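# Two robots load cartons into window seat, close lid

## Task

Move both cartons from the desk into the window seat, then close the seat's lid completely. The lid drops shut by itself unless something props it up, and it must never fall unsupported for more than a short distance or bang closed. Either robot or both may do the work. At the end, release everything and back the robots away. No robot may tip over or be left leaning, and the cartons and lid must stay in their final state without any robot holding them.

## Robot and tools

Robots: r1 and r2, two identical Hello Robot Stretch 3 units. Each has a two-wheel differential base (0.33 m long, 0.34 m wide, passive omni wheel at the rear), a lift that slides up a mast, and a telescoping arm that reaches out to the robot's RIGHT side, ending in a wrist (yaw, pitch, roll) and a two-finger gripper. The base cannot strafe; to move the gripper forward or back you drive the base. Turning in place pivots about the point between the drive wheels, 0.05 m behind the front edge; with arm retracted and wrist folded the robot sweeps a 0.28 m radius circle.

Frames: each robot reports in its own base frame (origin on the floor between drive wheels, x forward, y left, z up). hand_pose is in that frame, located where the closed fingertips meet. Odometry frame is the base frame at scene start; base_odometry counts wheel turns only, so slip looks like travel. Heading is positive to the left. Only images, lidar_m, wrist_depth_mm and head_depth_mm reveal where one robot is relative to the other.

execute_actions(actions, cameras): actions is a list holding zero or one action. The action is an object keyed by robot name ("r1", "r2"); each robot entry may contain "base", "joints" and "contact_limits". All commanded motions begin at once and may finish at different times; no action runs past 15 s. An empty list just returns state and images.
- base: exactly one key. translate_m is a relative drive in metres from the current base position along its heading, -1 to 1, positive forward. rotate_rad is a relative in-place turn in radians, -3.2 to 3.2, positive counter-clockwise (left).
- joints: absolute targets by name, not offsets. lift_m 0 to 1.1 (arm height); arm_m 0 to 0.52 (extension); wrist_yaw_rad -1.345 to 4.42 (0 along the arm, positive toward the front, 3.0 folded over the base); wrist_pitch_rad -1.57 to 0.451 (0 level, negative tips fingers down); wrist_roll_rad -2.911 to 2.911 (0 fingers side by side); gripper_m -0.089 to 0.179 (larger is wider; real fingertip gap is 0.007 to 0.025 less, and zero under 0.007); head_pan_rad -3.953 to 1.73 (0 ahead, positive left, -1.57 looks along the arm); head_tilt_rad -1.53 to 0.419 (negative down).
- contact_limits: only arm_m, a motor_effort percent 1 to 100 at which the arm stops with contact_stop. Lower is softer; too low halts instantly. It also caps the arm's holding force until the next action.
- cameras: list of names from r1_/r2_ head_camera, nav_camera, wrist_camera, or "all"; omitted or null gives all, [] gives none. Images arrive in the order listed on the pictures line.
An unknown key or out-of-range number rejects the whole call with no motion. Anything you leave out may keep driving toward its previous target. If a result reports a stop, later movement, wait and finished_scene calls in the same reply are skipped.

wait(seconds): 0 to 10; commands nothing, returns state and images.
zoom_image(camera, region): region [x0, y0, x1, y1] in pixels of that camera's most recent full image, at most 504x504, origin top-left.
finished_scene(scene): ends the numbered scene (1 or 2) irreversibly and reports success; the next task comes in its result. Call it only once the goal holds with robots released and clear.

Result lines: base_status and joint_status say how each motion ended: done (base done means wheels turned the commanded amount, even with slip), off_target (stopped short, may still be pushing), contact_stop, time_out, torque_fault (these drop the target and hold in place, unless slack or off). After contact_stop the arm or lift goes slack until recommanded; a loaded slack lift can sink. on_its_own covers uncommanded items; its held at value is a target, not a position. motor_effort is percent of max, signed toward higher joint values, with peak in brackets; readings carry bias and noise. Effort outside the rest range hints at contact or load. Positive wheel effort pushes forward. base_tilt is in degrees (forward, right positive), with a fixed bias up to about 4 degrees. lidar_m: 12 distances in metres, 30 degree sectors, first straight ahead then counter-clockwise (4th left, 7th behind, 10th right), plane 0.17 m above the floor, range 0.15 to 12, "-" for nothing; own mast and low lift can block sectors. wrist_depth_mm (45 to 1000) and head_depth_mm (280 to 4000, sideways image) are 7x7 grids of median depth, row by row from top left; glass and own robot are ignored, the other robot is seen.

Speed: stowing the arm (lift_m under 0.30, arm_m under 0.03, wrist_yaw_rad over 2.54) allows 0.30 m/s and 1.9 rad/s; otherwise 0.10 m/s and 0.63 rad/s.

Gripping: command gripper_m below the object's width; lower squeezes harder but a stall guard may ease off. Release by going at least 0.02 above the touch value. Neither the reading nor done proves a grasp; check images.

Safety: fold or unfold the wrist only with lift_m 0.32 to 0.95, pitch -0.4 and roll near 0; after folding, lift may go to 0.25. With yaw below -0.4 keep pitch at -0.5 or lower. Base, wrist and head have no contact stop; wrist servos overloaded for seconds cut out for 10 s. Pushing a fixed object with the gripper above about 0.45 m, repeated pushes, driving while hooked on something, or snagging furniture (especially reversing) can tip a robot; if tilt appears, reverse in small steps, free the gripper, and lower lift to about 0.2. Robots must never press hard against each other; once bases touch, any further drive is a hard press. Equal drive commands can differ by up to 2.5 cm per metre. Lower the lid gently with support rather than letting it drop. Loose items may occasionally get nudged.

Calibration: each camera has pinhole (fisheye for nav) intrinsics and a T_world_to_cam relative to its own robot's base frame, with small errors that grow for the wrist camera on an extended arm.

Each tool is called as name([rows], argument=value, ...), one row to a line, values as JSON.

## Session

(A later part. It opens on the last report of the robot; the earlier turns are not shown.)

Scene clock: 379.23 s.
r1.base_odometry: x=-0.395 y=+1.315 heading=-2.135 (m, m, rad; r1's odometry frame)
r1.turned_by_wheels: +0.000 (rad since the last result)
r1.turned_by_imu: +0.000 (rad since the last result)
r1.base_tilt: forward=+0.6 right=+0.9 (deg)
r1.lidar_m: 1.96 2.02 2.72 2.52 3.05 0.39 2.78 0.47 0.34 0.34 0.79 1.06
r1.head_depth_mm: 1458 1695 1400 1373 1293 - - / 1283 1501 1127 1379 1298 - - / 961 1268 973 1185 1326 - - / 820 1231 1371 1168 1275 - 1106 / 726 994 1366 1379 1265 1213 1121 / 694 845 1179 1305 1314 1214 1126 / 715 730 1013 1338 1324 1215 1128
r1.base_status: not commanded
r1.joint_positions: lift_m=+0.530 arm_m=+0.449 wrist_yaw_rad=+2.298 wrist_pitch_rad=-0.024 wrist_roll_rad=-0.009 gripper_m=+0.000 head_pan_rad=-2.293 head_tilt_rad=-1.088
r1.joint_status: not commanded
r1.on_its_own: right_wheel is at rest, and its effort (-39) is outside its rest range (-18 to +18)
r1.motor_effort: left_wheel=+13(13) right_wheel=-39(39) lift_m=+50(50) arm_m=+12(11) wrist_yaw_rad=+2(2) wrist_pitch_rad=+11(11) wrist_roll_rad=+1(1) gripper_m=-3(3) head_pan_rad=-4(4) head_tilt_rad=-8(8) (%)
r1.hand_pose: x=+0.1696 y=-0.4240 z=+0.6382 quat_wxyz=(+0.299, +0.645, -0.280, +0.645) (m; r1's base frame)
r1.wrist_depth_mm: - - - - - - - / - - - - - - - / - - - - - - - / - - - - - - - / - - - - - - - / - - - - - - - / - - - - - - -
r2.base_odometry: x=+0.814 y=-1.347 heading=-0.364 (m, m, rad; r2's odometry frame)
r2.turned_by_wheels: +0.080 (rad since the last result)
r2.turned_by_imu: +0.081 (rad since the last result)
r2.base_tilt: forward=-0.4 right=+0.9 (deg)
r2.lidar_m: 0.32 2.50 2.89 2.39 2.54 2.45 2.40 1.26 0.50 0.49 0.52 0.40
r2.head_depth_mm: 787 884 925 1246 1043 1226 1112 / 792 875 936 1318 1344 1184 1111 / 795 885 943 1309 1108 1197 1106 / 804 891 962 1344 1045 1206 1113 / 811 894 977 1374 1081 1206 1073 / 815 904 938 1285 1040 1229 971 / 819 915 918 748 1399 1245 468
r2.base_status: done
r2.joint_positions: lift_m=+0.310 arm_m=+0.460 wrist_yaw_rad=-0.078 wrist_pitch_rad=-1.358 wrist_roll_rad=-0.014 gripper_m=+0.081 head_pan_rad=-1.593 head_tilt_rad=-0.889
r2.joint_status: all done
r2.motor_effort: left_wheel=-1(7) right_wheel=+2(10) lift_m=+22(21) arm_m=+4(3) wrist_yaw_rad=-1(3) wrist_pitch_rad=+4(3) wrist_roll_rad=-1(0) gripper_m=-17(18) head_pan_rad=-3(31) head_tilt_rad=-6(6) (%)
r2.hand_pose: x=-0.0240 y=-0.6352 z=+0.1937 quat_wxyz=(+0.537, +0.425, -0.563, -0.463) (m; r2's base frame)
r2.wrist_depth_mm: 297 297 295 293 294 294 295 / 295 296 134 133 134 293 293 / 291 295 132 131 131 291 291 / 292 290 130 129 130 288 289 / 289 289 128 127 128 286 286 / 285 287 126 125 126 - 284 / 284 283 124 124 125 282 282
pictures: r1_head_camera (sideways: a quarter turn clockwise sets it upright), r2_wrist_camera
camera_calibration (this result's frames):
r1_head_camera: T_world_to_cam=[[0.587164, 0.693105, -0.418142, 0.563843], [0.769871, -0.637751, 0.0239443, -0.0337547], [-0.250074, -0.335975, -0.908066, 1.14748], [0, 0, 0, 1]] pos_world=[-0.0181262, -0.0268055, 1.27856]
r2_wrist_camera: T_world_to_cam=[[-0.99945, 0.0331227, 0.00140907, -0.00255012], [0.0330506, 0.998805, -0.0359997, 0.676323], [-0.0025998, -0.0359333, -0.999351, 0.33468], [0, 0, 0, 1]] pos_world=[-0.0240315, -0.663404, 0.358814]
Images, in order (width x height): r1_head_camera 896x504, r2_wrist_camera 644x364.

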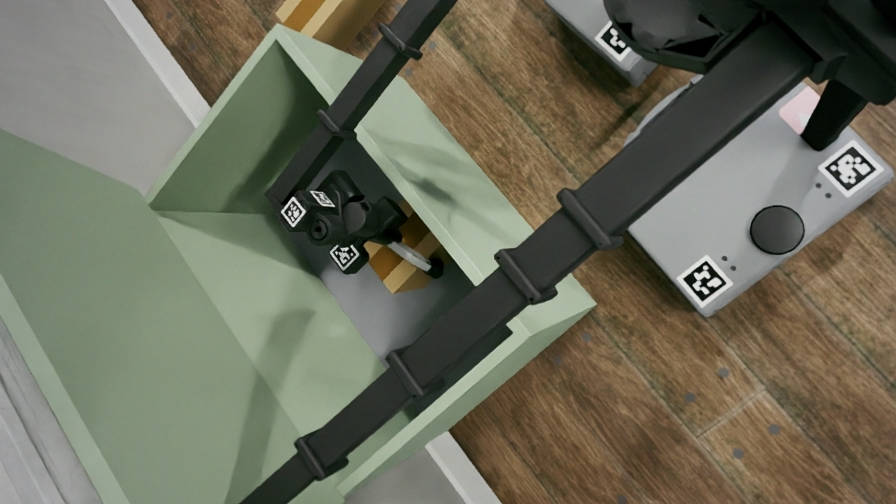

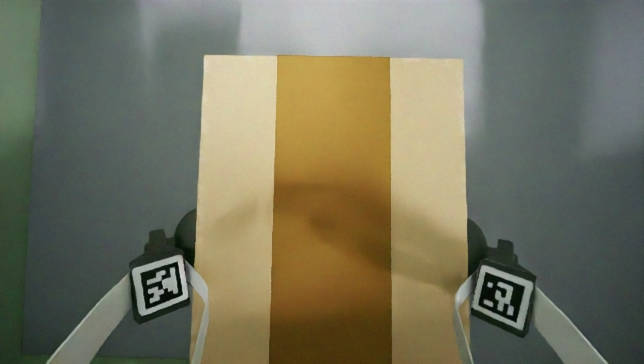

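execute_actions([
  {"r2":{"joints":{"lift_m":0.272,"arm_m":0.48}}},
], cameras=["r1_head_camera"])

Scene clock: 384.90 s.
r1.base_odometry: x=-0.395 y=+1.315 heading=-2.135 (m, m, rad; r1's odometry frame)
r1.turned_by_wheels: +0.000 (rad since the last result)
r1.turned_by_imu: +0.000 (rad since the last result)
r1.base_tilt: forward=+0.6 right=+1.1 (deg)
r1.lidar_m: 1.96 2.02 2.72 2.51 3.06 0.39 2.79 0.47 0.34 0.34 0.79 1.06
r1.head_depth_mm: 1467 1701 1428 1364 1299 - - / 1285 1501 1167 1379 1299 - - / 962 1270 1314 1186 1325 - - / 822 1227 1334 1158 1275 - 1108 / 726 995 1363 1374 1272 1203 1121 / 694 845 1182 1304 1311 1211 1120 / 715 730 1013 1341 1323 1214 1126
r1.base_status: not commanded
r1.joint_positions: lift_m=+0.530 arm_m=+0.449 wrist_yaw_rad=+2.298 wrist_pitch_rad=-0.024 wrist_roll_rad=-0.009 gripper_m=+0.000 head_pan_rad=-2.293 head_tilt_rad=-1.088
r1.joint_status: not commanded
r1.on_its_own: right_wheel is at rest, and its effort (-39) is outside its rest range (-18 to +18)
r1.motor_effort: left_wheel=+13(13) right_wheel=-39(39) lift_m=+50(50) arm_m=+12(12) wrist_yaw_rad=+2(1) wrist_pitch_rad=+11(11) wrist_roll_rad=+1(1) gripper_m=-2(1) head_pan_rad=-4(3) head_tilt_rad=-8(8) (%)
r1.hand_pose: x=+0.1696 y=-0.4240 z=+0.6382 quat_wxyz=(+0.299, +0.645, -0.280, +0.645) (m; r1's base frame)
r1.wrist_depth_mm: - - - - - - - / - - - - - - - / - - - - - - - / - - - - - - - / - - - - - - - / - - - - - - - / - - - - - - -
r2.base_odometry: x=+0.814 y=-1.347 heading=-0.364 (m, m, rad; r2's odometry frame)
r2.turned_by_wheels: +0.000 (rad since the last result)
r2.turned_by_imu: +0.000 (rad since the last result)
r2.base_tilt: forward=-0.3 right=+0.9 (deg)
r2.lidar_m: 0.32 2.50 2.89 2.38 2.54 2.45 2.39 1.26 0.50 0.49 0.52 0.40
r2.head_depth_mm: 789 885 918 1244 1048 1233 1109 / 793 877 938 1312 1339 1186 1108 / 799 888 948 1312 1201 1208 1114 / 803 892 961 1344 1043 1215 1116 / 813 902 979 1375 1077 1208 1075 / 819 901 938 1288 1042 1226 968 / 818 918 915 747 1399 1245 468
r2.base_status: not commanded
r2.joint_positions: lift_m=+0.272 arm_m=+0.480 wrist_yaw_rad=-0.078 wrist_pitch_rad=-1.358 wrist_roll_rad=-0.014 gripper_m=+0.081 head_pan_rad=-1.593 head_tilt_rad=-0.889
r2.joint_status: all done
r2.motor_effort: left_wheel=-1(1) right_wheel=+2(2) lift_m=+22(21) arm_m=+4(5) wrist_yaw_rad=-1(1) wrist_pitch_rad=+4(4) wrist_roll_rad=+0(0) gripper_m=-17(16) head_pan_rad=-4(4) head_tilt_rad=-6(6) (%)
r2.hand_pose: x=-0.0240 y=-0.6551 z=+0.1557 quat_wxyz=(+0.536, +0.425, -0.563, -0.463) (m; r2's base frame)
r2.wrist_depth_mm: 258 258 256 258 257 255 255 / 256 256 133 133 134 255 254 / 255 255 132 131 132 252 252 / 252 252 130 129 130 251 250 / 251 250 128 127 128 248 249 / 249 249 126 126 126 - 246 / 248 247 124 124 124 245 244
pictures: r1_head_camera (sideways: a quarter turn clockwise sets it upright)
camera_calibration (this result's frames):
r1_head_camera: T_world_to_cam=[[0.587164, 0.693105, -0.418142, 0.563843], [0.769871, -0.637751, 0.0239443, -0.0337547], [-0.250074, -0.335974, -0.908066, 1.14748], [0, 0, 0, 1]] pos_world=[-0.0181262, -0.0268055, 1.27856]
Images, in order (width x height): r1_head_camera 896x504.

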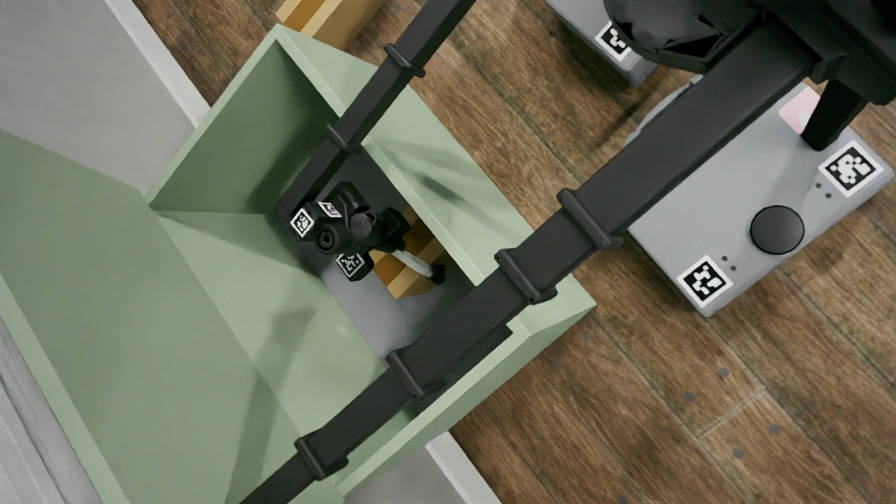

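execute_actions([
  {"r2":{"joints":{"gripper_m":0.17}}},
], cameras=[])

execute_actions([
  {"r2":{"joints":{"lift_m":0.36}}},
], cameras=[])

execute_actions([
  {"r2":{"base":{"rotate_rad":-0.08},"joints":{"lift_m":0.59,"wrist_yaw_rad":0}}},
], cameras=["r2_wrist_camera"])

execute_actions([
  {"r2":{"base":{"translate_m":-0.525},"joints":{"arm_m":0.325}}},
], cameras=["r2_wrist_camera"])

Scene clock: 397.40 s.
r1.base_odometry: x=-0.395 y=+1.315 heading=-2.135 (m, m, rad; r1's odometry frame)
r1.turned_by_wheels: +0.000 (rad since the last result)
r1.turned_by_imu: +0.000 (rad since the last result)
r1.base_tilt: forward=+0.6 right=+1.0 (deg)
r1.lidar_m: 1.96 2.02 2.73 2.52 3.06 0.39 2.78 0.47 0.33 0.34 0.79 1.06
r1.head_depth_mm: 1465 1696 1430 1359 1296 - - / 1279 1504 1166 1384 1298 - - / 963 1270 1310 1185 1324 - - / 822 1225 1329 1139 1274 - 1105 / 727 998 1364 1378 1275 1209 1120 / 694 844 1178 1301 1311 1214 1120 / 717 730 1017 1343 1315 1213 1125
r1.base_status: not commanded
r1.joint_positions: lift_m=+0.530 arm_m=+0.449 wrist_yaw_rad=+2.298 wrist_pitch_rad=-0.024 wrist_roll_rad=-0.009 gripper_m=+0.000 head_pan_rad=-2.293 head_tilt_rad=-1.088
r1.joint_status: not commanded
r1.on_its_own: right_wheel is at rest, and its effort (-39) is outside its rest range (-18 to +18)
r1.motor_effort: left_wheel=+13(13) right_wheel=-39(39) lift_m=+50(50) arm_m=+12(11) wrist_yaw_rad=+1(1) wrist_pitch_rad=+11(11) wrist_roll_rad=+1(1) gripper_m=-1(4) head_pan_rad=-4(3) head_tilt_rad=-8(8) (%)
r1.hand_pose: x=+0.1696 y=-0.4240 z=+0.6382 quat_wxyz=(+0.299, +0.645, -0.280, +0.645) (m; r1's base frame)
r1.wrist_depth_mm: - - - - - - - / - - - - - - - / - - - - - - - / - - - - - - - / - - - - - - - / - - - - - - - / - - - - - - -
r2.base_odometry: x=+0.814 y=-1.347 heading=-0.364 (m, m, rad; r2's odometry frame)
r2.turned_by_wheels: +0.000 (rad since the last result)
r2.turned_by_imu: +0.000 (rad since the last result)
r2.base_tilt: forward=-0.3 right=+0.9 (deg)
r2.lidar_m: 0.32 2.50 2.90 2.38 2.54 2.46 2.40 1.26 0.50 0.49 0.52 0.40
r2.head_depth_mm: 786 888 922 1240 1038 1231 1116 / 789 875 931 1319 1350 1181 1113 / 799 885 950 1319 1199 1211 1104 / 803 892 968 1353 1046 1209 1115 / 808 900 979 1371 1071 1204 1073 / 815 907 941 1280 1046 1221 968 / 821 918 921 749 1393 1243 467
r2.base_status: not commanded
r2.joint_positions: lift_m=+0.272 arm_m=+0.480 wrist_yaw_rad=-0.078 wrist_pitch_rad=-1.357 wrist_roll_rad=-0.014 gripper_m=+0.170 head_pan_rad=-1.593 head_tilt_rad=-0.889
r2.joint_status: all done
r2.motor_effort: left_wheel=-1(1) right_wheel=+2(2) lift_m=+22(22) arm_m=+4(3) wrist_yaw_rad=-1(1) wrist_pitch_rad=+3(3) wrist_roll_rad=+0(0) gripper_m=+0(85) head_pan_rad=-4(4) head_tilt_rad=-5(5) (%)
r2.hand_pose: x=-0.0240 y=-0.6553 z=+0.1557 quat_wxyz=(+0.537, +0.425, -0.563, -0.463) (m; r2's base frame)
r2.wrist_depth_mm: 260 260 258 259 257 257 256 / 258 257 138 137 137 256 256 / 255 256 137 136 137 253 253 / 254 253 136 135 136 252 252 / 252 251 135 134 134 250 251 / 251 249 134 133 134 248 247 / 248 248 134 133 133 247 246
pictures: none
No camera images: the call's "cameras" was empty. Leave "cameras" out to get every camera's image.

Scene clock: 399.03 s.
r1.base_odometry: x=-0.395 y=+1.315 heading=-2.135 (m, m, rad; r1's odometry frame)
r1.turned_by_wheels: +0.000 (rad since the last result)
r1.turned_by_imu: +0.000 (rad since the last result)
r1.base_tilt: forward=+0.5 right=+1.1 (deg)
r1.lidar_m: 1.96 2.03 2.72 2.52 3.06 0.39 2.78 0.47 0.34 0.34 0.79 1.06
r1.head_depth_mm: 1462 1698 1135 1399 1293 - - / 1277 1499 1057 1379 1298 - - / 966 1270 1422 1190 1321 - - / 822 1226 1018 1203 1281 - 1104 / 727 997 1370 1374 1270 1212 1120 / 693 846 1180 1305 1320 1215 1123 / 715 731 1010 1343 1317 1212 1129
r1.base_status: not commanded
r1.joint_positions: lift_m=+0.530 arm_m=+0.449 wrist_yaw_rad=+2.298 wrist_pitch_rad=-0.024 wrist_roll_rad=-0.009 gripper_m=+0.000 head_pan_rad=-2.293 head_tilt_rad=-1.088
r1.joint_status: not commanded
r1.on_its_own: right_wheel is at rest, and its effort (-40) is outside its rest range (-18 to +18)
r1.motor_effort: left_wheel=+13(13) right_wheel=-40(39) lift_m=+50(50) arm_m=+11(11) wrist_yaw_rad=+2(1) wrist_pitch_rad=+12(11) wrist_roll_rad=+1(1) gripper_m=-2(3) head_pan_rad=-4(3) head_tilt_rad=-8(8) (%)
r1.hand_pose: x=+0.1696 y=-0.4240 z=+0.6382 quat_wxyz=(+0.299, +0.645, -0.280, +0.645) (m; r1's base frame)
r1.wrist_depth_mm: - - - - - - - / - - - - - - - / - - - - - - - / - - - - - - - / - - - - - - - / - - - - - - - / - - - - - - -
r2.base_odometry: x=+0.814 y=-1.347 heading=-0.364 (m, m, rad; r2's odometry frame)
r2.turned_by_wheels: +0.000 (rad since the last result)
r2.turned_by_imu: +0.000 (rad since the last result)
r2.base_tilt: forward=-0.4 right=+0.9 (deg)
r2.lidar_m: 0.32 2.51 2.90 2.39 2.55 2.46 2.40 1.26 0.50 0.49 0.52 0.40
r2.head_depth_mm: 787 888 919 1240 1046 1228 1112 / 795 878 936 1313 1340 1186 1111 / 798 887 945 1262 1356 1205 1110 / 804 889 965 1314 1052 1207 1118 / 812 896 980 1373 1078 1201 1071 / 815 904 942 1284 1035 1226 968 / 820 919 919 748 1386 1243 468
r2.base_status: not commanded
r2.joint_positions: lift_m=+0.359 arm_m=+0.480 wrist_yaw_rad=-0.078 wrist_pitch_rad=-1.357 wrist_roll_rad=-0.014 gripper_m=+0.170 head_pan_rad=-1.593 head_tilt_rad=-0.889
r2.joint_status: all done
r2.motor_effort: left_wheel=-1(1) right_wheel=+2(2) lift_m=+57(58) arm_m=+4(3) wrist_yaw_rad=-1(1) wrist_pitch_rad=+3(3) wrist_roll_rad=+0(0) gripper_m=+0(0) head_pan_rad=-4(4) head_tilt_rad=-5(6) (%)
r2.hand_pose: x=-0.0240 y=-0.6555 z=+0.2425 quat_wxyz=(+0.537, +0.425, -0.563, -0.462) (m; r2's base frame)
r2.wrist_depth_mm: 317 349 347 344 345 346 346 / 319 346 345 344 342 344 343 / 320 344 339 224 340 341 339 / 320 339 336 221 337 337 337 / 323 340 335 220 335 334 336 / 309 335 332 218 331 332 330 / 324 332 332 218 328 329 329
pictures: none
No camera images: the call's "cameras" was empty. Leave "cameras" out to get every camera's image.

Scene clock: 401.97 s.
r1.base_odometry: x=-0.395 y=+1.315 heading=-2.135 (m, m, rad; r1's odometry frame)
r1.turned_by_wheels: +0.000 (rad since the last result)
r1.turned_by_imu: +0.000 (rad since the last result)
r1.base_tilt: forward=+0.6 right=+1.0 (deg)
r1.lidar_m: 1.96 2.03 2.72 2.52 3.08 0.39 2.78 0.47 0.34 0.34 0.79 1.06
r1.head_depth_mm: 1470 1101 1424 1412 1296 - - / 1215 1169 1204 1380 1296 - - / 843 745 1449 1198 1326 - - / 812 1025 1433 1237 1282 - 1109 / 726 997 1363 1381 1270 1212 1123 / 694 846 1177 1301 1315 1208 1121 / 717 730 1015 1338 1318 1214 1123
r1.base_status: not commanded
r1.joint_positions: lift_m=+0.530 arm_m=+0.449 wrist_yaw_rad=+2.298 wrist_pitch_rad=-0.024 wrist_roll_rad=-0.009 gripper_m=+0.000 head_pan_rad=-2.293 head_tilt_rad=-1.088
r1.joint_status: not commanded
r1.on_its_own: right_wheel is at rest, and its effort (-40) is outside its rest range (-18 to +18)
r1.motor_effort: left_wheel=+13(13) right_wheel=-40(39) lift_m=+50(50) arm_m=+12(12) wrist_yaw_rad=+1(1) wrist_pitch_rad=+12(11) wrist_roll_rad=+1(1) gripper_m=-4(2) head_pan_rad=-3(3) head_tilt_rad=-8(9) (%)
r1.hand_pose: x=+0.1696 y=-0.4240 z=+0.6382 quat_wxyz=(+0.299, +0.645, -0.280, +0.645) (m; r1's base frame)
r1.wrist_depth_mm: - - - - - - - / - - - - - - - / - - - - - - - / - - - - - - - / - - - - - - - / - - - - - - - / - - - - - - -
r2.base_odometry: x=+0.814 y=-1.347 heading=-0.444 (m, m, rad; r2's odometry frame)
r2.turned_by_wheels: -0.080 (rad since the last result)
r2.turned_by_imu: -0.081 (rad since the last result)
r2.base_tilt: forward=-0.3 right=+0.9 (deg)
r2.lidar_m: 0.32 2.44 2.95 2.38 2.91 2.50 2.40 1.36 0.51 0.49 0.51 0.40
r2.head_depth_mm: 802 888 1004 1382 1380 1243 1130 / 803 891 960 1227 1123 - - / 800 896 875 1396 1367 1206 1120 / 806 891 913 1397 1235 1206 1122 / 802 887 961 1340 1368 1206 1105 / 800 891 960 1267 1111 1202 970 / 799 890 864 1323 1360 1245 476
r2.base_status: done
r2.joint_positions: lift_m=+0.589 arm_m=+0.480 wrist_yaw_rad=-0.002 wrist_pitch_rad=-1.356 wrist_roll_rad=-0.014 gripper_m=+0.170 head_pan_rad=-1.593 head_tilt_rad=-0.889
r2.joint_status: all done
r2.motor_effort: left_wheel=+1(7) right_wheel=-1(10) lift_m=+57(59) arm_m=+4(3) wrist_yaw_rad=+3(3) wrist_pitch_rad=+3(3) wrist_roll_rad=+0(0) gripper_m=+0(1) head_pan_rad=-4(4) head_tilt_rad=-6(5) (%)
r2.hand_pose: x=-0.0217 y=-0.6556 z=+0.4725 quat_wxyz=(+0.554, +0.446, -0.547, -0.441) (m; r2's base frame)
r2.wrist_depth_mm: 367 447 442 437 437 428 331 / 364 538 570 571 574 497 330 / 368 536 572 557 567 491 325 / 368 537 568 446 564 491 327 / 370 561 559 445 560 528 326 / 348 557 552 533 556 534 310 / 340 370 372 377 381 384 332
pictures: r2_wrist_camera
camera_calibration (this result's frames):
r2_wrist_camera: T_world_to_cam=[[-0.99906, -0.0433159, 0.00146225, -0.0500591], [-0.0433403, 0.998368, -0.0371763, 0.705289], [0.000150458, -0.0372048, -0.999308, 0.611823], [0, 0, 0, 1]] pos_world=[-0.0195367, -0.683544, 0.637693]
Images, in order (width x height): r2_wrist_camera 644x364.

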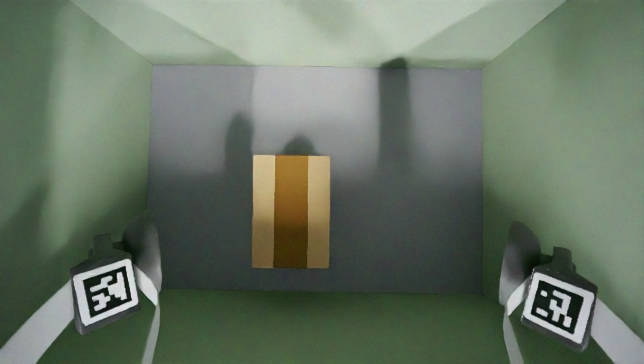

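Scene clock: 408.27 s.
r1.base_odometry: x=-0.395 y=+1.315 heading=-2.135 (m, m, rad; r1's odometry frame)
r1.turned_by_wheels: +0.000 (rad since the last result)
r1.turned_by_imu: +0.000 (rad since the last result)
r1.base_tilt: forward=+0.5 right=+1.1 (deg)
r1.lidar_m: 1.96 2.02 2.73 2.52 3.07 1.01 0.90 0.47 0.34 0.34 0.79 1.06
r1.head_depth_mm: 1468 1700 1422 1411 1302 - - / 1283 1503 1203 1378 1298 - - / 964 1271 1445 1190 1328 - - / 822 1229 1465 1235 1271 - 1104 / 730 998 1365 1374 1273 1208 1121 / 695 844 1179 1302 1315 1218 1121 / 715 731 1017 1343 1321 1215 1131
r1.base_status: not commanded
r1.joint_positions: lift_m=+0.530 arm_m=+0.449 wrist_yaw_rad=+2.298 wrist_pitch_rad=-0.024 wrist_roll_rad=-0.009 gripper_m=+0.000 head_pan_rad=-2.293 head_tilt_rad=-1.088
r1.joint_status: not commanded
r1.on_its_own: right_wheel is at rest, and its effort (-39) is outside its rest range (-18 to +18)
r1.motor_effort: left_wheel=+13(13) right_wheel=-39(39) lift_m=+51(50) arm_m=+12(11) wrist_yaw_rad=+0(1) wrist_pitch_rad=+10(10) wrist_roll_rad=+1(1) gripper_m=-2(2) head_pan_rad=-4(4) head_tilt_rad=-8(8) (%)
r1.hand_pose: x=+0.1696 y=-0.4240 z=+0.6382 quat_wxyz=(+0.299, +0.645, -0.280, +0.645) (m; r1's base frame)
r1.wrist_depth_mm: - - - - - - - / - - - - - - - / - - - - - - - / - - - - - - - / - - - - - - - / - - - - - - - / - - - - - - -
r2.base_odometry: x=+0.339 y=-1.122 heading=-0.444 (m, m, rad; r2's odometry frame)
r2.turned_by_wheels: +0.000 (rad since the last result)
r2.turned_by_imu: -0.001 (rad since the last result)
r2.base_tilt: forward=-0.3 right=+0.8 (deg)
r2.lidar_m: 0.84 2.99 2.49 2.40 2.72 1.96 1.87 1.38 0.99 0.82 0.54 0.70
r2.head_depth_mm: 818 950 1136 1408 1436 1255 1130 / 821 947 1134 1374 1465 - - / 820 951 1132 1270 1398 1253 1117 / 816 951 1131 1345 1407 1181 1117 / 801 908 1128 1351 1388 1248 1105 / 814 898 1030 1316 1073 1208 1109 / 810 901 977 1362 1071 1199 1101
r2.base_status: done
r2.joint_positions: lift_m=+0.589 arm_m=+0.325 wrist_yaw_rad=+0.000 wrist_pitch_rad=-1.356 wrist_roll_rad=-0.014 gripper_m=+0.170 head_pan_rad=-1.593 head_tilt_rad=-0.889
r2.joint_status: all done
r2.motor_effort: left_wheel=+2(3) right_wheel=-1(7) lift_m=+57(57) arm_m=-5(6) wrist_yaw_rad=+1(3) wrist_pitch_rad=+3(3) wrist_roll_rad=+0(0) gripper_m=+0(0) head_pan_rad=-4(4) head_tilt_rad=-5(5) (%)
r2.hand_pose: x=-0.0216 y=-0.5013 z=+0.4725 quat_wxyz=(+0.555, +0.446, -0.547, -0.441) (m; r2's base frame)
r2.wrist_depth_mm: 257 362 637 640 643 627 631 / 257 365 635 640 633 639 622 / 259 365 631 625 629 628 625 / 260 367 627 510 632 619 613 / 625 618 625 501 616 610 609 / 615 620 616 625 608 610 613 / 612 608 611 607 609 603 606
pictures: r2_wrist_camera
camera_calibration (this result's frames):
r2_wrist_camera: T_world_to_cam=[[-0.998997, -0.0447531, 0.00148748, -0.0440636], [-0.0447774, 0.998284, -0.0377314, 0.551466], [0.000203672, -0.0377601, -0.999287, 0.617292], [0, 0, 0, 1]] pos_world=[-0.019452, -0.529183, 0.637725]
Images, in order (width x height): r2_wrist_camera 644x364.

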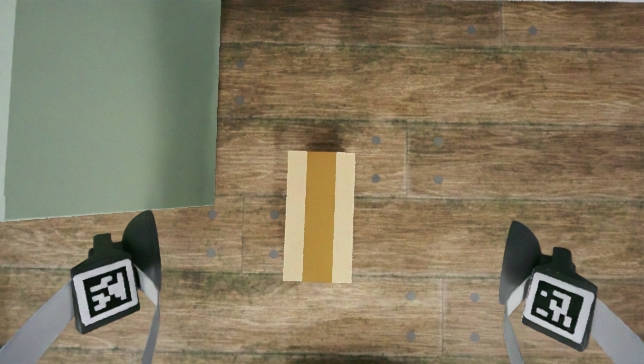

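execute_actions([
  {"r2":{"base":{"translate_m":0.008},"joints":{"arm_m":0.32,"lift_m":0.27}}},
], cameras=["r2_wrist_camera"])

Scene clock: 419.80 s.
r1.base_odometry: x=-0.395 y=+1.315 heading=-2.135 (m, m, rad; r1's odometry frame)
r1.turned_by_wheels: +0.000 (rad since the last result)
r1.turned_by_imu: +0.000 (rad since the last result)
r1.base_tilt: forward=+0.6 right=+1.2 (deg)
r1.lidar_m: 1.96 2.03 2.73 2.52 3.08 1.01 0.89 0.47 0.33 0.34 0.79 1.06
r1.head_depth_mm: 1467 1699 1427 1410 1300 - - / 1281 1494 1204 1376 1296 - - / 964 1268 1446 1191 1329 - - / 823 1227 1456 1236 1275 - 1105 / 727 997 1366 1376 1274 1208 1120 / 695 846 1179 1302 1319 1214 1125 / 715 730 1017 1339 1314 1217 1130
r1.base_status: not commanded
r1.joint_positions: lift_m=+0.530 arm_m=+0.449 wrist_yaw_rad=+2.298 wrist_pitch_rad=-0.024 wrist_roll_rad=-0.009 gripper_m=+0.000 head_pan_rad=-2.293 head_tilt_rad=-1.088
r1.joint_status: not commanded
r1.on_its_own: right_wheel is at rest, and its effort (-40) is outside its rest range (-18 to +18)
r1.motor_effort: left_wheel=+13(13) right_wheel=-40(39) lift_m=+51(50) arm_m=+11(11) wrist_yaw_rad=+1(1) wrist_pitch_rad=+11(11) wrist_roll_rad=+1(1) gripper_m=-3(2) head_pan_rad=-4(3) head_tilt_rad=-8(8) (%)
r1.hand_pose: x=+0.1696 y=-0.4240 z=+0.6382 quat_wxyz=(+0.299, +0.645, -0.280, +0.645) (m; r1's base frame)
r1.wrist_depth_mm: - - - - - - - / - - - - - - - / - - - - - - - / - - - - - - - / - - - - - - - / - - - - - - - / - - - - - - -
r2.base_odometry: x=+0.347 y=-1.125 heading=-0.443 (m, m, rad; r2's odometry frame)
r2.turned_by_wheels: +0.000 (rad since the last result)
r2.turned_by_imu: +0.001 (rad since the last result)
r2.base_tilt: forward=-0.4 right=+0.9 (deg)
r2.lidar_m: 0.84 2.97 2.49 2.40 2.75 1.96 1.88 1.38 0.99 0.78 0.54 0.70
r2.head_depth_mm: 819 954 1135 1408 1429 1254 1125 / 817 954 1133 1392 1429 1245 1107 / 819 947 1130 1399 1479 1247 1120 / 821 950 1126 1386 1460 1156 1121 / 803 909 1126 1352 1399 1239 1109 / 816 901 1031 1318 1068 1205 1106 / 813 899 980 1363 1067 1197 1104
r2.base_status: done
r2.joint_positions: lift_m=+0.271 arm_m=+0.320 wrist_yaw_rad=+0.000 wrist_pitch_rad=-1.356 wrist_roll_rad=-0.014 gripper_m=+0.170 head_pan_rad=-1.593 head_tilt_rad=-0.889
r2.joint_status: all done
r2.motor_effort: left_wheel=+2(7) right_wheel=-1(3) lift_m=+15(53) arm_m=-5(5) wrist_yaw_rad=+1(1) wrist_pitch_rad=+3(3) wrist_roll_rad=-1(1) gripper_m=+0(0) head_pan_rad=-4(4) head_tilt_rad=-6(5) (%)
r2.hand_pose: x=-0.0216 y=-0.4963 z=+0.1539 quat_wxyz=(+0.555, +0.446, -0.547, -0.441) (m; r2's base frame)
r2.wrist_depth_mm: 248 320 321 320 319 320 318 / 249 319 321 199 318 314 317 / 248 316 316 198 200 315 314 / 249 312 314 196 197 313 311 / 313 311 310 195 197 311 308 / 310 310 308 194 308 305 307 / 308 307 308 192 304 304 305
pictures: r2_wrist_camera
camera_calibration (this result's frames):
r2_wrist_camera: T_world_to_cam=[[-0.998997, -0.044753, 0.0014878, -0.0433657], [-0.0447773, 0.998284, -0.0377399, 0.534449], [0.000203733, -0.0377687, -0.999286, 0.299106], [0, 0, 0, 1]] pos_world=[-0.019452, -0.524176, 0.319127]
Images, in order (width x height): r2_wrist_camera 644x364.

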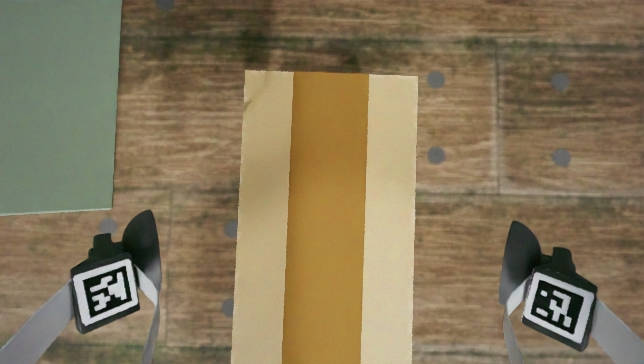

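execute_actions([
  {"r2":{"joints":{"lift_m":0.203}}},
], cameras=[])

execute_actions([
  {"r2":{"joints":{"gripper_m":0.08}}},
], cameras=[])

execute_actions([
  {"r2":{"base":{"translate_m":0.06},"joints":{"lift_m":0.67}}},
], cameras=["r2_wrist_camera"])

Scene clock: 430.47 s.
r1.base_odometry: x=-0.395 y=+1.315 heading=-2.135 (m, m, rad; r1's odometry frame)
r1.turned_by_wheels: +0.000 (rad since the last result)
r1.turned_by_imu: +0.000 (rad since the last result)
r1.base_tilt: forward=+0.4 right=+1.1 (deg)
r1.lidar_m: 1.96 2.02 2.73 2.52 3.07 1.00 0.89 0.47 0.34 0.34 0.79 1.06
r1.head_depth_mm: 1470 1701 1420 1416 1296 - - / 1279 1511 1204 1381 1294 - - / 965 1274 1447 1192 1327 - - / 820 1233 1464 1235 1277 - 1110 / 729 997 1369 1372 1272 1212 1121 / 693 846 1182 1298 1308 1212 1125 / 715 732 1017 1345 1316 1216 1124
r1.base_status: not commanded
r1.joint_positions: lift_m=+0.530 arm_m=+0.449 wrist_yaw_rad=+2.298 wrist_pitch_rad=-0.024 wrist_roll_rad=-0.009 gripper_m=+0.000 head_pan_rad=-2.293 head_tilt_rad=-1.088
r1.joint_status: not commanded
r1.on_its_own: right_wheel is at rest, and its effort (-39) is outside its rest range (-18 to +18)
r1.motor_effort: left_wheel=+13(13) right_wheel=-39(39) lift_m=+51(50) arm_m=+12(11) wrist_yaw_rad=+2(1) wrist_pitch_rad=+11(11) wrist_roll_rad=+1(1) gripper_m=-1(2) head_pan_rad=-3(4) head_tilt_rad=-8(8) (%)
r1.hand_pose: x=+0.1696 y=-0.4240 z=+0.6382 quat_wxyz=(+0.299, +0.645, -0.280, +0.645) (m; r1's base frame)
r1.wrist_depth_mm: - - - - - - - / - - - - - - - / - - - - - - - / - - - - - - - / - - - - - - - / - - - - - - - / - - - - - - -
r2.base_odometry: x=+0.347 y=-1.125 heading=-0.443 (m, m, rad; r2's odometry frame)
r2.turned_by_wheels: +0.000 (rad since the last result)
r2.turned_by_imu: +0.000 (rad since the last result)
r2.base_tilt: forward=-0.3 right=+0.9 (deg)
r2.lidar_m: 0.84 2.98 2.49 2.40 2.74 1.96 1.88 1.38 0.99 0.78 0.54 0.70
r2.head_depth_mm: 816 952 1132 1395 1444 1256 1116 / 823 950 1134 1397 1434 1254 1109 / 819 951 1128 1396 1461 1226 1128 / 819 947 1129 1395 1462 1165 1116 / 801 912 1129 1351 1407 1247 1101 / 811 906 1030 1319 1071 1207 1104 / 813 899 975 1360 1059 1199 1105
r2.base_status: not commanded
r2.joint_positions: lift_m=+0.204 arm_m=+0.320 wrist_yaw_rad=+0.000 wrist_pitch_rad=-1.356 wrist_roll_rad=-0.014 gripper_m=+0.170 head_pan_rad=-1.593 head_tilt_rad=-0.889
r2.joint_status: all done
r2.motor_effort: left_wheel=+2(2) right_wheel=-1(1) lift_m=+15(15) arm_m=-5(5) wrist_yaw_rad=+1(1) wrist_pitch_rad=+3(3) wrist_roll_rad=+0(1) gripper_m=+0(0) head_pan_rad=-4(3) head_tilt_rad=-5(5) (%)
r2.hand_pose: x=-0.0216 y=-0.4963 z=+0.0869 quat_wxyz=(+0.555, +0.446, -0.547, -0.441) (m; r2's base frame)
r2.wrist_depth_mm: 246 256 134 133 133 253 252 / 250 252 133 133 132 251 251 / 249 250 132 131 131 248 248 / 249 249 131 130 130 245 246 / 247 246 130 129 129 244 244 / 244 245 129 128 128 243 243 / 242 243 128 127 127 240 241
pictures: none
No camera images: the call's "cameras" was empty. Leave "cameras" out to get every camera's image.

Scene clock: 431.87 s.
r1.base_odometry: x=-0.395 y=+1.315 heading=-2.135 (m, m, rad; r1's odometry frame)
r1.turned_by_wheels: +0.000 (rad since the last result)
r1.turned_by_imu: +0.000 (rad since the last result)
r1.base_tilt: forward=+0.7 right=+1.0 (deg)
r1.lidar_m: 1.96 2.01 2.73 2.51 3.08 1.00 0.89 0.47 0.34 0.34 0.79 1.06
r1.head_depth_mm: 1464 1697 1420 1408 1300 - - / 1283 1509 1202 1383 1300 - - / 964 1274 1451 1189 1322 - - / 823 1229 1462 1237 1278 - 1106 / 728 996 1364 1371 1271 1203 1120 / 693 848 1180 1304 1309 1213 1123 / 716 731 1017 1348 1319 1218 1124
r1.base_status: not commanded
r1.joint_positions: lift_m=+0.530 arm_m=+0.449 wrist_yaw_rad=+2.298 wrist_pitch_rad=-0.024 wrist_roll_rad=-0.009 gripper_m=+0.000 head_pan_rad=-2.293 head_tilt_rad=-1.088
r1.joint_status: not commanded
r1.on_its_own: right_wheel is at rest, and its effort (-39) is outside its rest range (-18 to +18)
r1.motor_effort: left_wheel=+13(13) right_wheel=-39(39) lift_m=+50(50) arm_m=+12(12) wrist_yaw_rad=+1(1) wrist_pitch_rad=+11(11) wrist_roll_rad=+1(1) gripper_m=-2(3) head_pan_rad=-3(3) head_tilt_rad=-8(9) (%)
r1.hand_pose: x=+0.1696 y=-0.4240 z=+0.6382 quat_wxyz=(+0.299, +0.645, -0.280, +0.645) (m; r1's base frame)
r1.wrist_depth_mm: - - - - - - - / - - - - - - - / - - - - - - - / - - - - - - - / - - - - - - - / - - - - - - - / - - - - - - -
r2.base_odometry: x=+0.347 y=-1.125 heading=-0.443 (m, m, rad; r2's odometry frame)
r2.turned_by_wheels: +0.000 (rad since the last result)
r2.turned_by_imu: +0.000 (rad since the last result)
r2.base_tilt: forward=-0.4 right=+0.9 (deg)
r2.lidar_m: 0.84 2.98 2.49 2.39 2.74 1.96 1.88 1.38 0.99 0.78 0.54 0.70
r2.head_depth_mm: 817 951 1130 1396 1437 1256 1116 / 819 950 1136 1396 1432 1250 1111 / 819 951 1130 1393 1477 1227 1126 / 816 947 1131 1398 1461 1155 1114 / 801 911 1125 1345 1410 1251 1110 / 812 906 1027 1318 1064 1197 1103 / 809 899 977 1362 1069 1195 1105
r2.base_status: not commanded
r2.joint_positions: lift_m=+0.204 arm_m=+0.320 wrist_yaw_rad=+0.000 wrist_pitch_rad=-1.356 wrist_roll_rad=-0.014 gripper_m=+0.081 head_pan_rad=-1.593 head_tilt_rad=-0.889
r2.joint_status: all done
r2.motor_effort: left_wheel=+2(2) right_wheel=-4(5) lift_m=+19(19) arm_m=-5(5) wrist_yaw_rad=+1(1) wrist_pitch_rad=+3(3) wrist_roll_rad=+0(0) gripper_m=-16(90) head_pan_rad=-4(3) head_tilt_rad=-5(6) (%)
r2.hand_pose: x=-0.0216 y=-0.4964 z=+0.0868 quat_wxyz=(+0.555, +0.446, -0.547, -0.441) (m; r2's base frame)
r2.wrist_depth_mm: 248 253 134 132 133 253 252 / 249 252 132 131 131 249 249 / 249 249 131 130 130 247 247 / 249 249 130 129 129 247 245 / 247 246 129 128 128 244 243 / 244 244 128 127 127 242 241 / 243 242 127 126 126 241 240
pictures: none
No camera images: the call's "cameras" was empty. Leave "cameras" out to get every camera's image.

Scene clock: 436.93 s.
r1.base_odometry: x=-0.395 y=+1.315 heading=-2.135 (m, m, rad; r1's odometry frame)
r1.turned_by_wheels: +0.000 (rad since the last result)
r1.turned_by_imu: +0.000 (rad since the last result)
r1.base_tilt: forward=+0.6 right=+1.0 (deg)
r1.lidar_m: 1.96 2.02 2.73 2.52 3.06 0.95 0.83 0.47 0.33 0.34 0.79 1.06
r1.head_depth_mm: 1469 1695 1491 1411 1301 - - / 1285 1503 1201 1381 1299 - - / 963 1272 1456 1193 1328 - - / 819 1229 1455 1237 1274 - 1105 / 728 999 1367 1378 1275 1208 1122 / 694 844 1179 1305 1314 1213 1119 / 714 731 1015 1343 1319 1219 1126
r1.base_status: not commanded
r1.joint_positions: lift_m=+0.530 arm_m=+0.449 wrist_yaw_rad=+2.298 wrist_pitch_rad=-0.024 wrist_roll_rad=-0.009 gripper_m=+0.000 head_pan_rad=-2.293 head_tilt_rad=-1.088
r1.joint_status: not commanded
r1.on_its_own: right_wheel is at rest, and its effort (-40) is outside its rest range (-18 to +18)
r1.motor_effort: left_wheel=+13(13) right_wheel=-40(39) lift_m=+50(50) arm_m=+11(11) wrist_yaw_rad=+1(1) wrist_pitch_rad=+11(11) wrist_roll_rad=+1(1) gripper_m=-2(3) head_pan_rad=-5(4) head_tilt_rad=-8(8) (%)
r1.hand_pose: x=+0.1696 y=-0.4240 z=+0.6382 quat_wxyz=(+0.299, +0.645, -0.280, +0.645) (m; r1's base frame)
r1.wrist_depth_mm: - - - - - - - / - - - - - - - / - - - - - - - / - - - - - - - / - - - - - - - / - - - - - - - / - - - - - - -
r2.base_odometry: x=+0.401 y=-1.151 heading=-0.443 (m, m, rad; r2's odometry frame)
r2.turned_by_wheels: +0.000 (rad since the last result)
r2.turned_by_imu: +0.001 (rad since the last result)
r2.base_tilt: forward=-0.3 right=+0.8 (deg)
r2.lidar_m: 0.77 2.92 2.48 2.41 2.82 2.03 1.94 1.38 0.99 0.52 0.52 0.70
r2.head_depth_mm: 816 948 1130 1393 1425 1266 - / 820 947 1131 1350 - 1226 1117 / 819 946 1097 - 1360 1244 1115 / 816 929 1130 1346 802 1245 1115 / 811 908 1081 1301 1196 1229 1113 / 812 901 976 1356 1072 1198 1100 / 814 894 976 1358 1067 1198 1099
r2.base_status: done
r2.joint_positions: lift_m=+0.669 arm_m=+0.320 wrist_yaw_rad=+0.000 wrist_pitch_rad=-1.356 wrist_roll_rad=-0.014 gripper_m=+0.081 head_pan_rad=-1.593 head_tilt_rad=-0.889
r2.joint_status: all done
r2.motor_effort: left_wheel=+2(7) right_wheel=-2(4) lift_m=+62(66) arm_m=-5(5) wrist_yaw_rad=+1(1) wrist_pitch_rad=+3(3) wrist_roll_rad=+0(0) gripper_m=-16(15) head_pan_rad=-4(3) head_tilt_rad=-5(6) (%)
r2.hand_pose: x=-0.0216 y=-0.4964 z=+0.5524 quat_wxyz=(+0.555, +0.446, -0.547, -0.441) (m; r2's base frame)
r2.wrist_depth_mm: 654 660 134 133 133 714 703 / 532 609 132 132 131 696 699 / 538 604 131 131 130 694 705 / 648 322 130 129 129 692 692 / 696 702 129 128 128 694 693 / 701 693 128 127 127 682 691 / 689 679 126 125 126 681 674
pictures: r2_wrist_camera
camera_calibration (this result's frames):
r2_wrist_camera: T_world_to_cam=[[-0.998997, -0.0447568, 0.00148966, -0.0439617], [-0.0447812, 0.998282, -0.0377821, 0.549517], [0.000203902, -0.0378109, -0.999285, 0.697251], [0, 0, 0, 1]] pos_world=[-0.0194517, -0.524177, 0.71758]
Images, in order (width x height): r2_wrist_camera 644x364.

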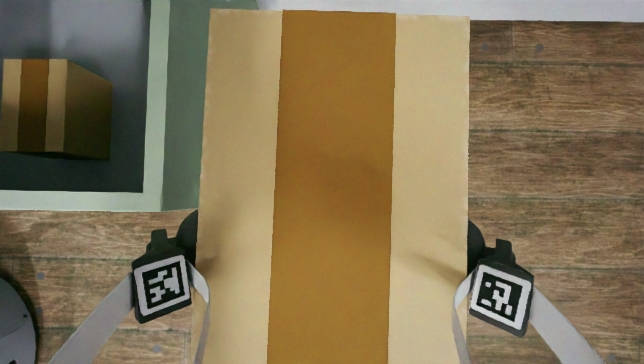

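execute_actions([
  {"r2":{"base":{"translate_m":0.312},"joints":{"arm_m":0.47}}},
], cameras=["r2_wrist_camera","r1_head_camera"])

Scene clock: 448.73 s.
r1.base_odometry: x=-0.395 y=+1.315 heading=-2.135 (m, m, rad; r1's odometry frame)
r1.turned_by_wheels: +0.000 (rad since the last result)
r1.turned_by_imu: +0.000 (rad since the last result)
r1.base_tilt: forward=+0.5 right=+1.0 (deg)
r1.lidar_m: 1.96 2.02 2.72 2.52 3.07 0.53 0.53 0.47 0.33 0.34 0.79 1.06
r1.head_depth_mm: 1389 1690 1479 1413 1294 - - / 724 904 1055 1374 1298 - - / 924 951 1451 1192 1324 - - / 821 1229 1460 1236 1276 - 1103 / 728 998 1369 1373 1271 1206 1119 / 694 846 1183 1306 1309 1216 1123 / 717 729 1016 1341 1318 1216 1124
r1.base_status: not commanded
r1.joint_positions: lift_m=+0.530 arm_m=+0.449 wrist_yaw_rad=+2.298 wrist_pitch_rad=-0.024 wrist_roll_rad=-0.009 gripper_m=+0.000 head_pan_rad=-2.293 head_tilt_rad=-1.088
r1.joint_status: not commanded
r1.on_its_own: right_wheel is at rest, and its effort (-40) is outside its rest range (-18 to +18)
r1.motor_effort: left_wheel=+13(13) right_wheel=-40(39) lift_m=+50(50) arm_m=+11(11) wrist_yaw_rad=+2(0) wrist_pitch_rad=+11(11) wrist_roll_rad=+1(1) gripper_m=-3(2) head_pan_rad=-4(4) head_tilt_rad=-8(9) (%)
r1.hand_pose: x=+0.1696 y=-0.4240 z=+0.6382 quat_wxyz=(+0.299, +0.645, -0.280, +0.645) (m; r1's base frame)
r1.wrist_depth_mm: - - - - - - - / - - - - - - - / - - - - - - - / - - - - - - - / - - - - - - - / - - - - - - - / - - - - - - -
r2.base_odometry: x=+0.683 y=-1.285 heading=-0.443 (m, m, rad; r2's odometry frame)
r2.turned_by_wheels: +0.000 (rad since the last result)
r2.turned_by_imu: +0.001 (rad since the last result)
r2.base_tilt: forward=-0.3 right=+0.9 (deg)
r2.lidar_m: 0.46 2.59 2.96 2.40 2.92 2.35 2.25 1.36 0.52 0.50 0.51 0.54
r2.head_depth_mm: 795 918 1121 1386 1432 1248 - / 808 899 1091 1329 - - 1128 / 806 888 - 1178 1055 1206 1121 / 803 894 922 895 1004 1206 1118 / 806 894 964 1351 1232 1204 1107 / 803 894 963 1343 1355 1199 1111 / 801 888 965 1270 1158 1196 983
r2.base_status: done
r2.joint_positions: lift_m=+0.669 arm_m=+0.470 wrist_yaw_rad=+0.000 wrist_pitch_rad=-1.356 wrist_roll_rad=-0.014 gripper_m=+0.081 head_pan_rad=-1.593 head_tilt_rad=-0.889
r2.joint_status: all done
r2.motor_effort: left_wheel=+2(7) right_wheel=-1(6) lift_m=+62(62) arm_m=+3(5) wrist_yaw_rad=+1(1) wrist_pitch_rad=+2(3) wrist_roll_rad=+0(1) gripper_m=-16(15) head_pan_rad=-4(4) head_tilt_rad=-5(5) (%)
r2.hand_pose: x=-0.0216 y=-0.6458 z=+0.5524 quat_wxyz=(+0.555, +0.446, -0.547, -0.441) (m; r2's base frame)
r2.wrist_depth_mm: 476 475 134 133 133 431 478 / 532 644 133 132 132 586 645 / 536 649 131 131 130 699 697 / 533 643 130 129 129 704 701 / 539 635 129 128 128 686 702 / 492 585 128 127 127 689 679 / 361 325 127 126 126 683 680
pictures: r1_head_camera (sideways: a quarter turn clockwise sets it upright), r2_wrist_camera
camera_calibration (this result's frames):
r1_head_camera: T_world_to_cam=[[0.587164, 0.693105, -0.418142, 0.563843], [0.769871, -0.637751, 0.0239443, -0.0337547], [-0.250074, -0.335974, -0.908066, 1.14748], [0, 0, 0, 1]] pos_world=[-0.0181262, -0.0268055, 1.27856]
r2_wrist_camera: T_world_to_cam=[[-0.998997, -0.0447555, 0.00148971, -0.0506479], [-0.0447798, 0.998282, -0.0377821, 0.698669], [0.000203808, -0.0378109, -0.999285, 0.691601], [0, 0, 0, 1]] pos_world=[-0.0194518, -0.673586, 0.71758]
Images, in order (width x height): r1_head_camera 896x504, r2_wrist_camera 644x364.

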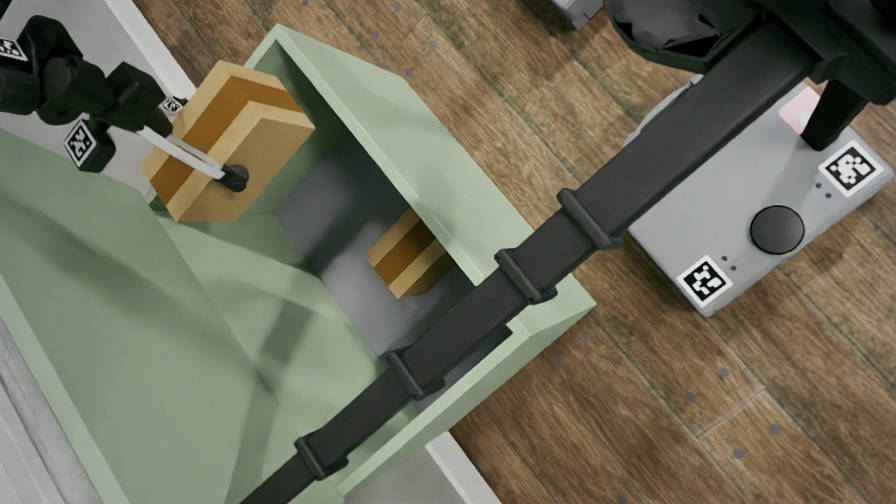

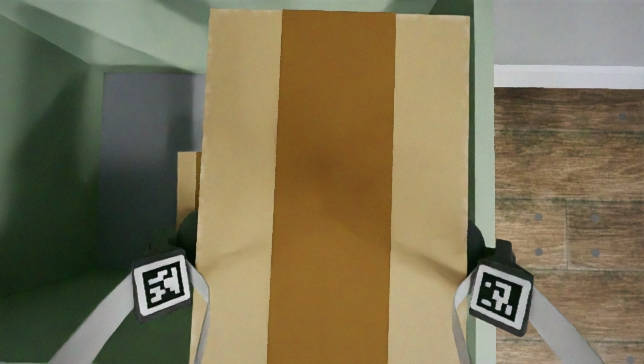

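execute_actions([
  {"r2":{"joints":{"arm_m":0.49,"lift_m":0.27}}},
], cameras=["r2_wrist_camera","r1_head_camera"])

Scene clock: 456.73 s.
r1.base_odometry: x=-0.395 y=+1.315 heading=-2.135 (m, m, rad; r1's odometry frame)
r1.turned_by_wheels: +0.000 (rad since the last result)
r1.turned_by_imu: +0.000 (rad since the last result)
r1.base_tilt: forward=+0.7 right=+1.2 (deg)
r1.lidar_m: 1.95 2.02 2.72 2.51 3.06 0.53 0.53 0.47 0.34 0.34 0.79 1.06
r1.head_depth_mm: 1461 1696 1251 1411 1302 - - / 1283 1501 1113 1383 1302 - - / 966 1274 1295 1191 1326 - - / 821 1225 1450 1238 1273 - 1104 / 727 997 1369 1375 1275 1214 1115 / 693 846 1178 1302 1312 1206 1123 / 716 730 1018 1343 1318 1215 1127
r1.base_status: not commanded
r1.joint_positions: lift_m=+0.530 arm_m=+0.449 wrist_yaw_rad=+2.298 wrist_pitch_rad=-0.024 wrist_roll_rad=-0.009 gripper_m=+0.000 head_pan_rad=-2.293 head_tilt_rad=-1.088
r1.joint_status: not commanded
r1.on_its_own: right_wheel is at rest, and its effort (-39) is outside its rest range (-18 to +18)
r1.motor_effort: left_wheel=+13(13) right_wheel=-39(39) lift_m=+50(50) arm_m=+11(11) wrist_yaw_rad=+2(0) wrist_pitch_rad=+11(11) wrist_roll_rad=+1(1) gripper_m=-3(3) head_pan_rad=-3(4) head_tilt_rad=-9(8) (%)
r1.hand_pose: x=+0.1696 y=-0.4240 z=+0.6382 quat_wxyz=(+0.299, +0.645, -0.280, +0.645) (m; r1's base frame)
r1.wrist_depth_mm: - - - - - - - / - - - - - - - / - - - - - - - / - - - - - - - / - - - - - - - / - - - - - - - / - - - - - - -
r2.base_odometry: x=+0.683 y=-1.285 heading=-0.443 (m, m, rad; r2's odometry frame)
r2.turned_by_wheels: +0.000 (rad since the last result)
r2.turned_by_imu: +0.000 (rad since the last result)
r2.base_tilt: forward=-0.3 right=+0.9 (deg)
r2.lidar_m: 0.46 2.60 2.96 2.41 2.92 2.35 2.25 1.37 0.52 0.50 0.51 0.54
r2.head_depth_mm: 795 919 1120 1387 1433 1250 1112 / 805 895 1117 1377 1430 1251 1114 / 806 894 960 1271 1023 1211 1121 / 807 894 966 1335 1052 1202 1119 / 801 893 967 1351 1230 1193 1108 / 804 892 967 1346 1344 1199 1107 / 804 893 964 1272 1161 1199 984
r2.base_status: not commanded
r2.joint_positions: lift_m=+0.271 arm_m=+0.490 wrist_yaw_rad=+0.000 wrist_pitch_rad=-1.356 wrist_roll_rad=-0.014 gripper_m=+0.081 head_pan_rad=-1.593 head_tilt_rad=-0.889
r2.joint_status: all done
r2.motor_effort: left_wheel=+1(1) right_wheel=-2(2) lift_m=+20(54) arm_m=+4(4) wrist_yaw_rad=+1(1) wrist_pitch_rad=+3(3) wrist_roll_rad=+0(0) gripper_m=-17(16) head_pan_rad=-4(3) head_tilt_rad=-6(5) (%)
r2.hand_pose: x=-0.0216 y=-0.6658 z=+0.1538 quat_wxyz=(+0.555, +0.446, -0.547, -0.441) (m; r2's base frame)
r2.wrist_depth_mm: 257 259 134 133 132 227 162 / 255 254 133 132 132 228 161 / 168 253 132 130 130 226 161 / 168 233 130 129 129 224 161 / 168 218 129 128 128 211 160 / 169 204 128 127 127 197 160 / 164 245 126 126 126 238 152
pictures: r1_head_camera (sideways: a quarter turn clockwise sets it upright), r2_wrist_camera
camera_calibration (this result's frames):
r1_head_camera: T_world_to_cam=[[0.587164, 0.693105, -0.418142, 0.563843], [0.769871, -0.637751, 0.0239443, -0.0337547], [-0.250074, -0.335975, -0.908066, 1.14748], [0, 0, 0, 1]] pos_world=[-0.0181262, -0.0268055, 1.27856]
r2_wrist_camera: T_world_to_cam=[[-0.998997, -0.0447553, 0.00148826, -0.0509487], [-0.0447796, 0.998283, -0.0377516, 0.703567], [0.000203876, -0.0377804, -0.999286, 0.292541], [0, 0, 0, 1]] pos_world=[-0.0194518, -0.693587, 0.318969]
Images, in order (width x height): r1_head_camera 896x504, r2_wrist_camera 644x364.

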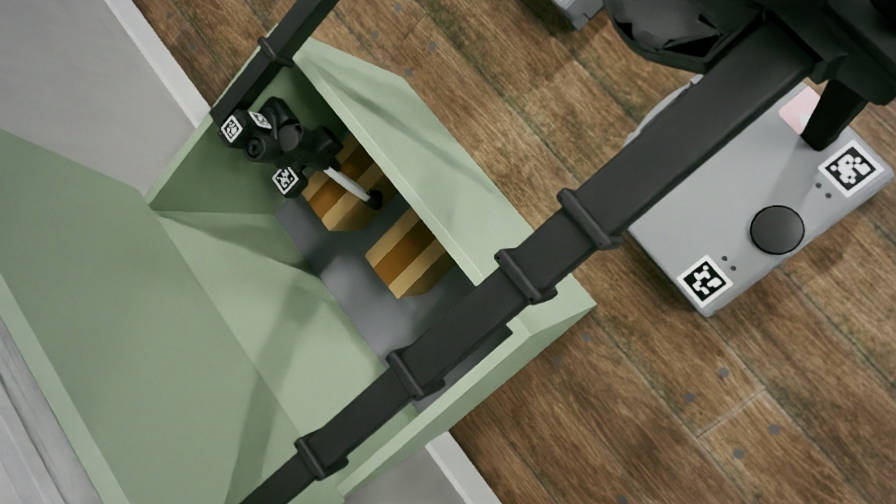

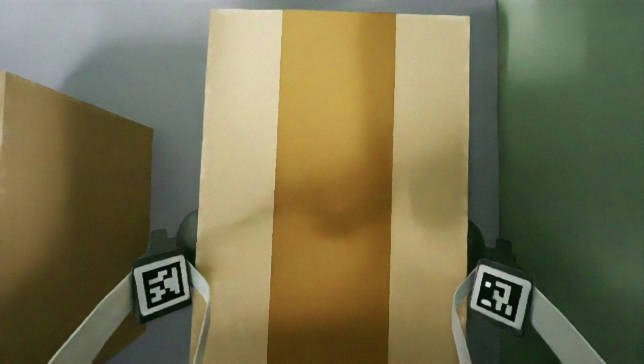

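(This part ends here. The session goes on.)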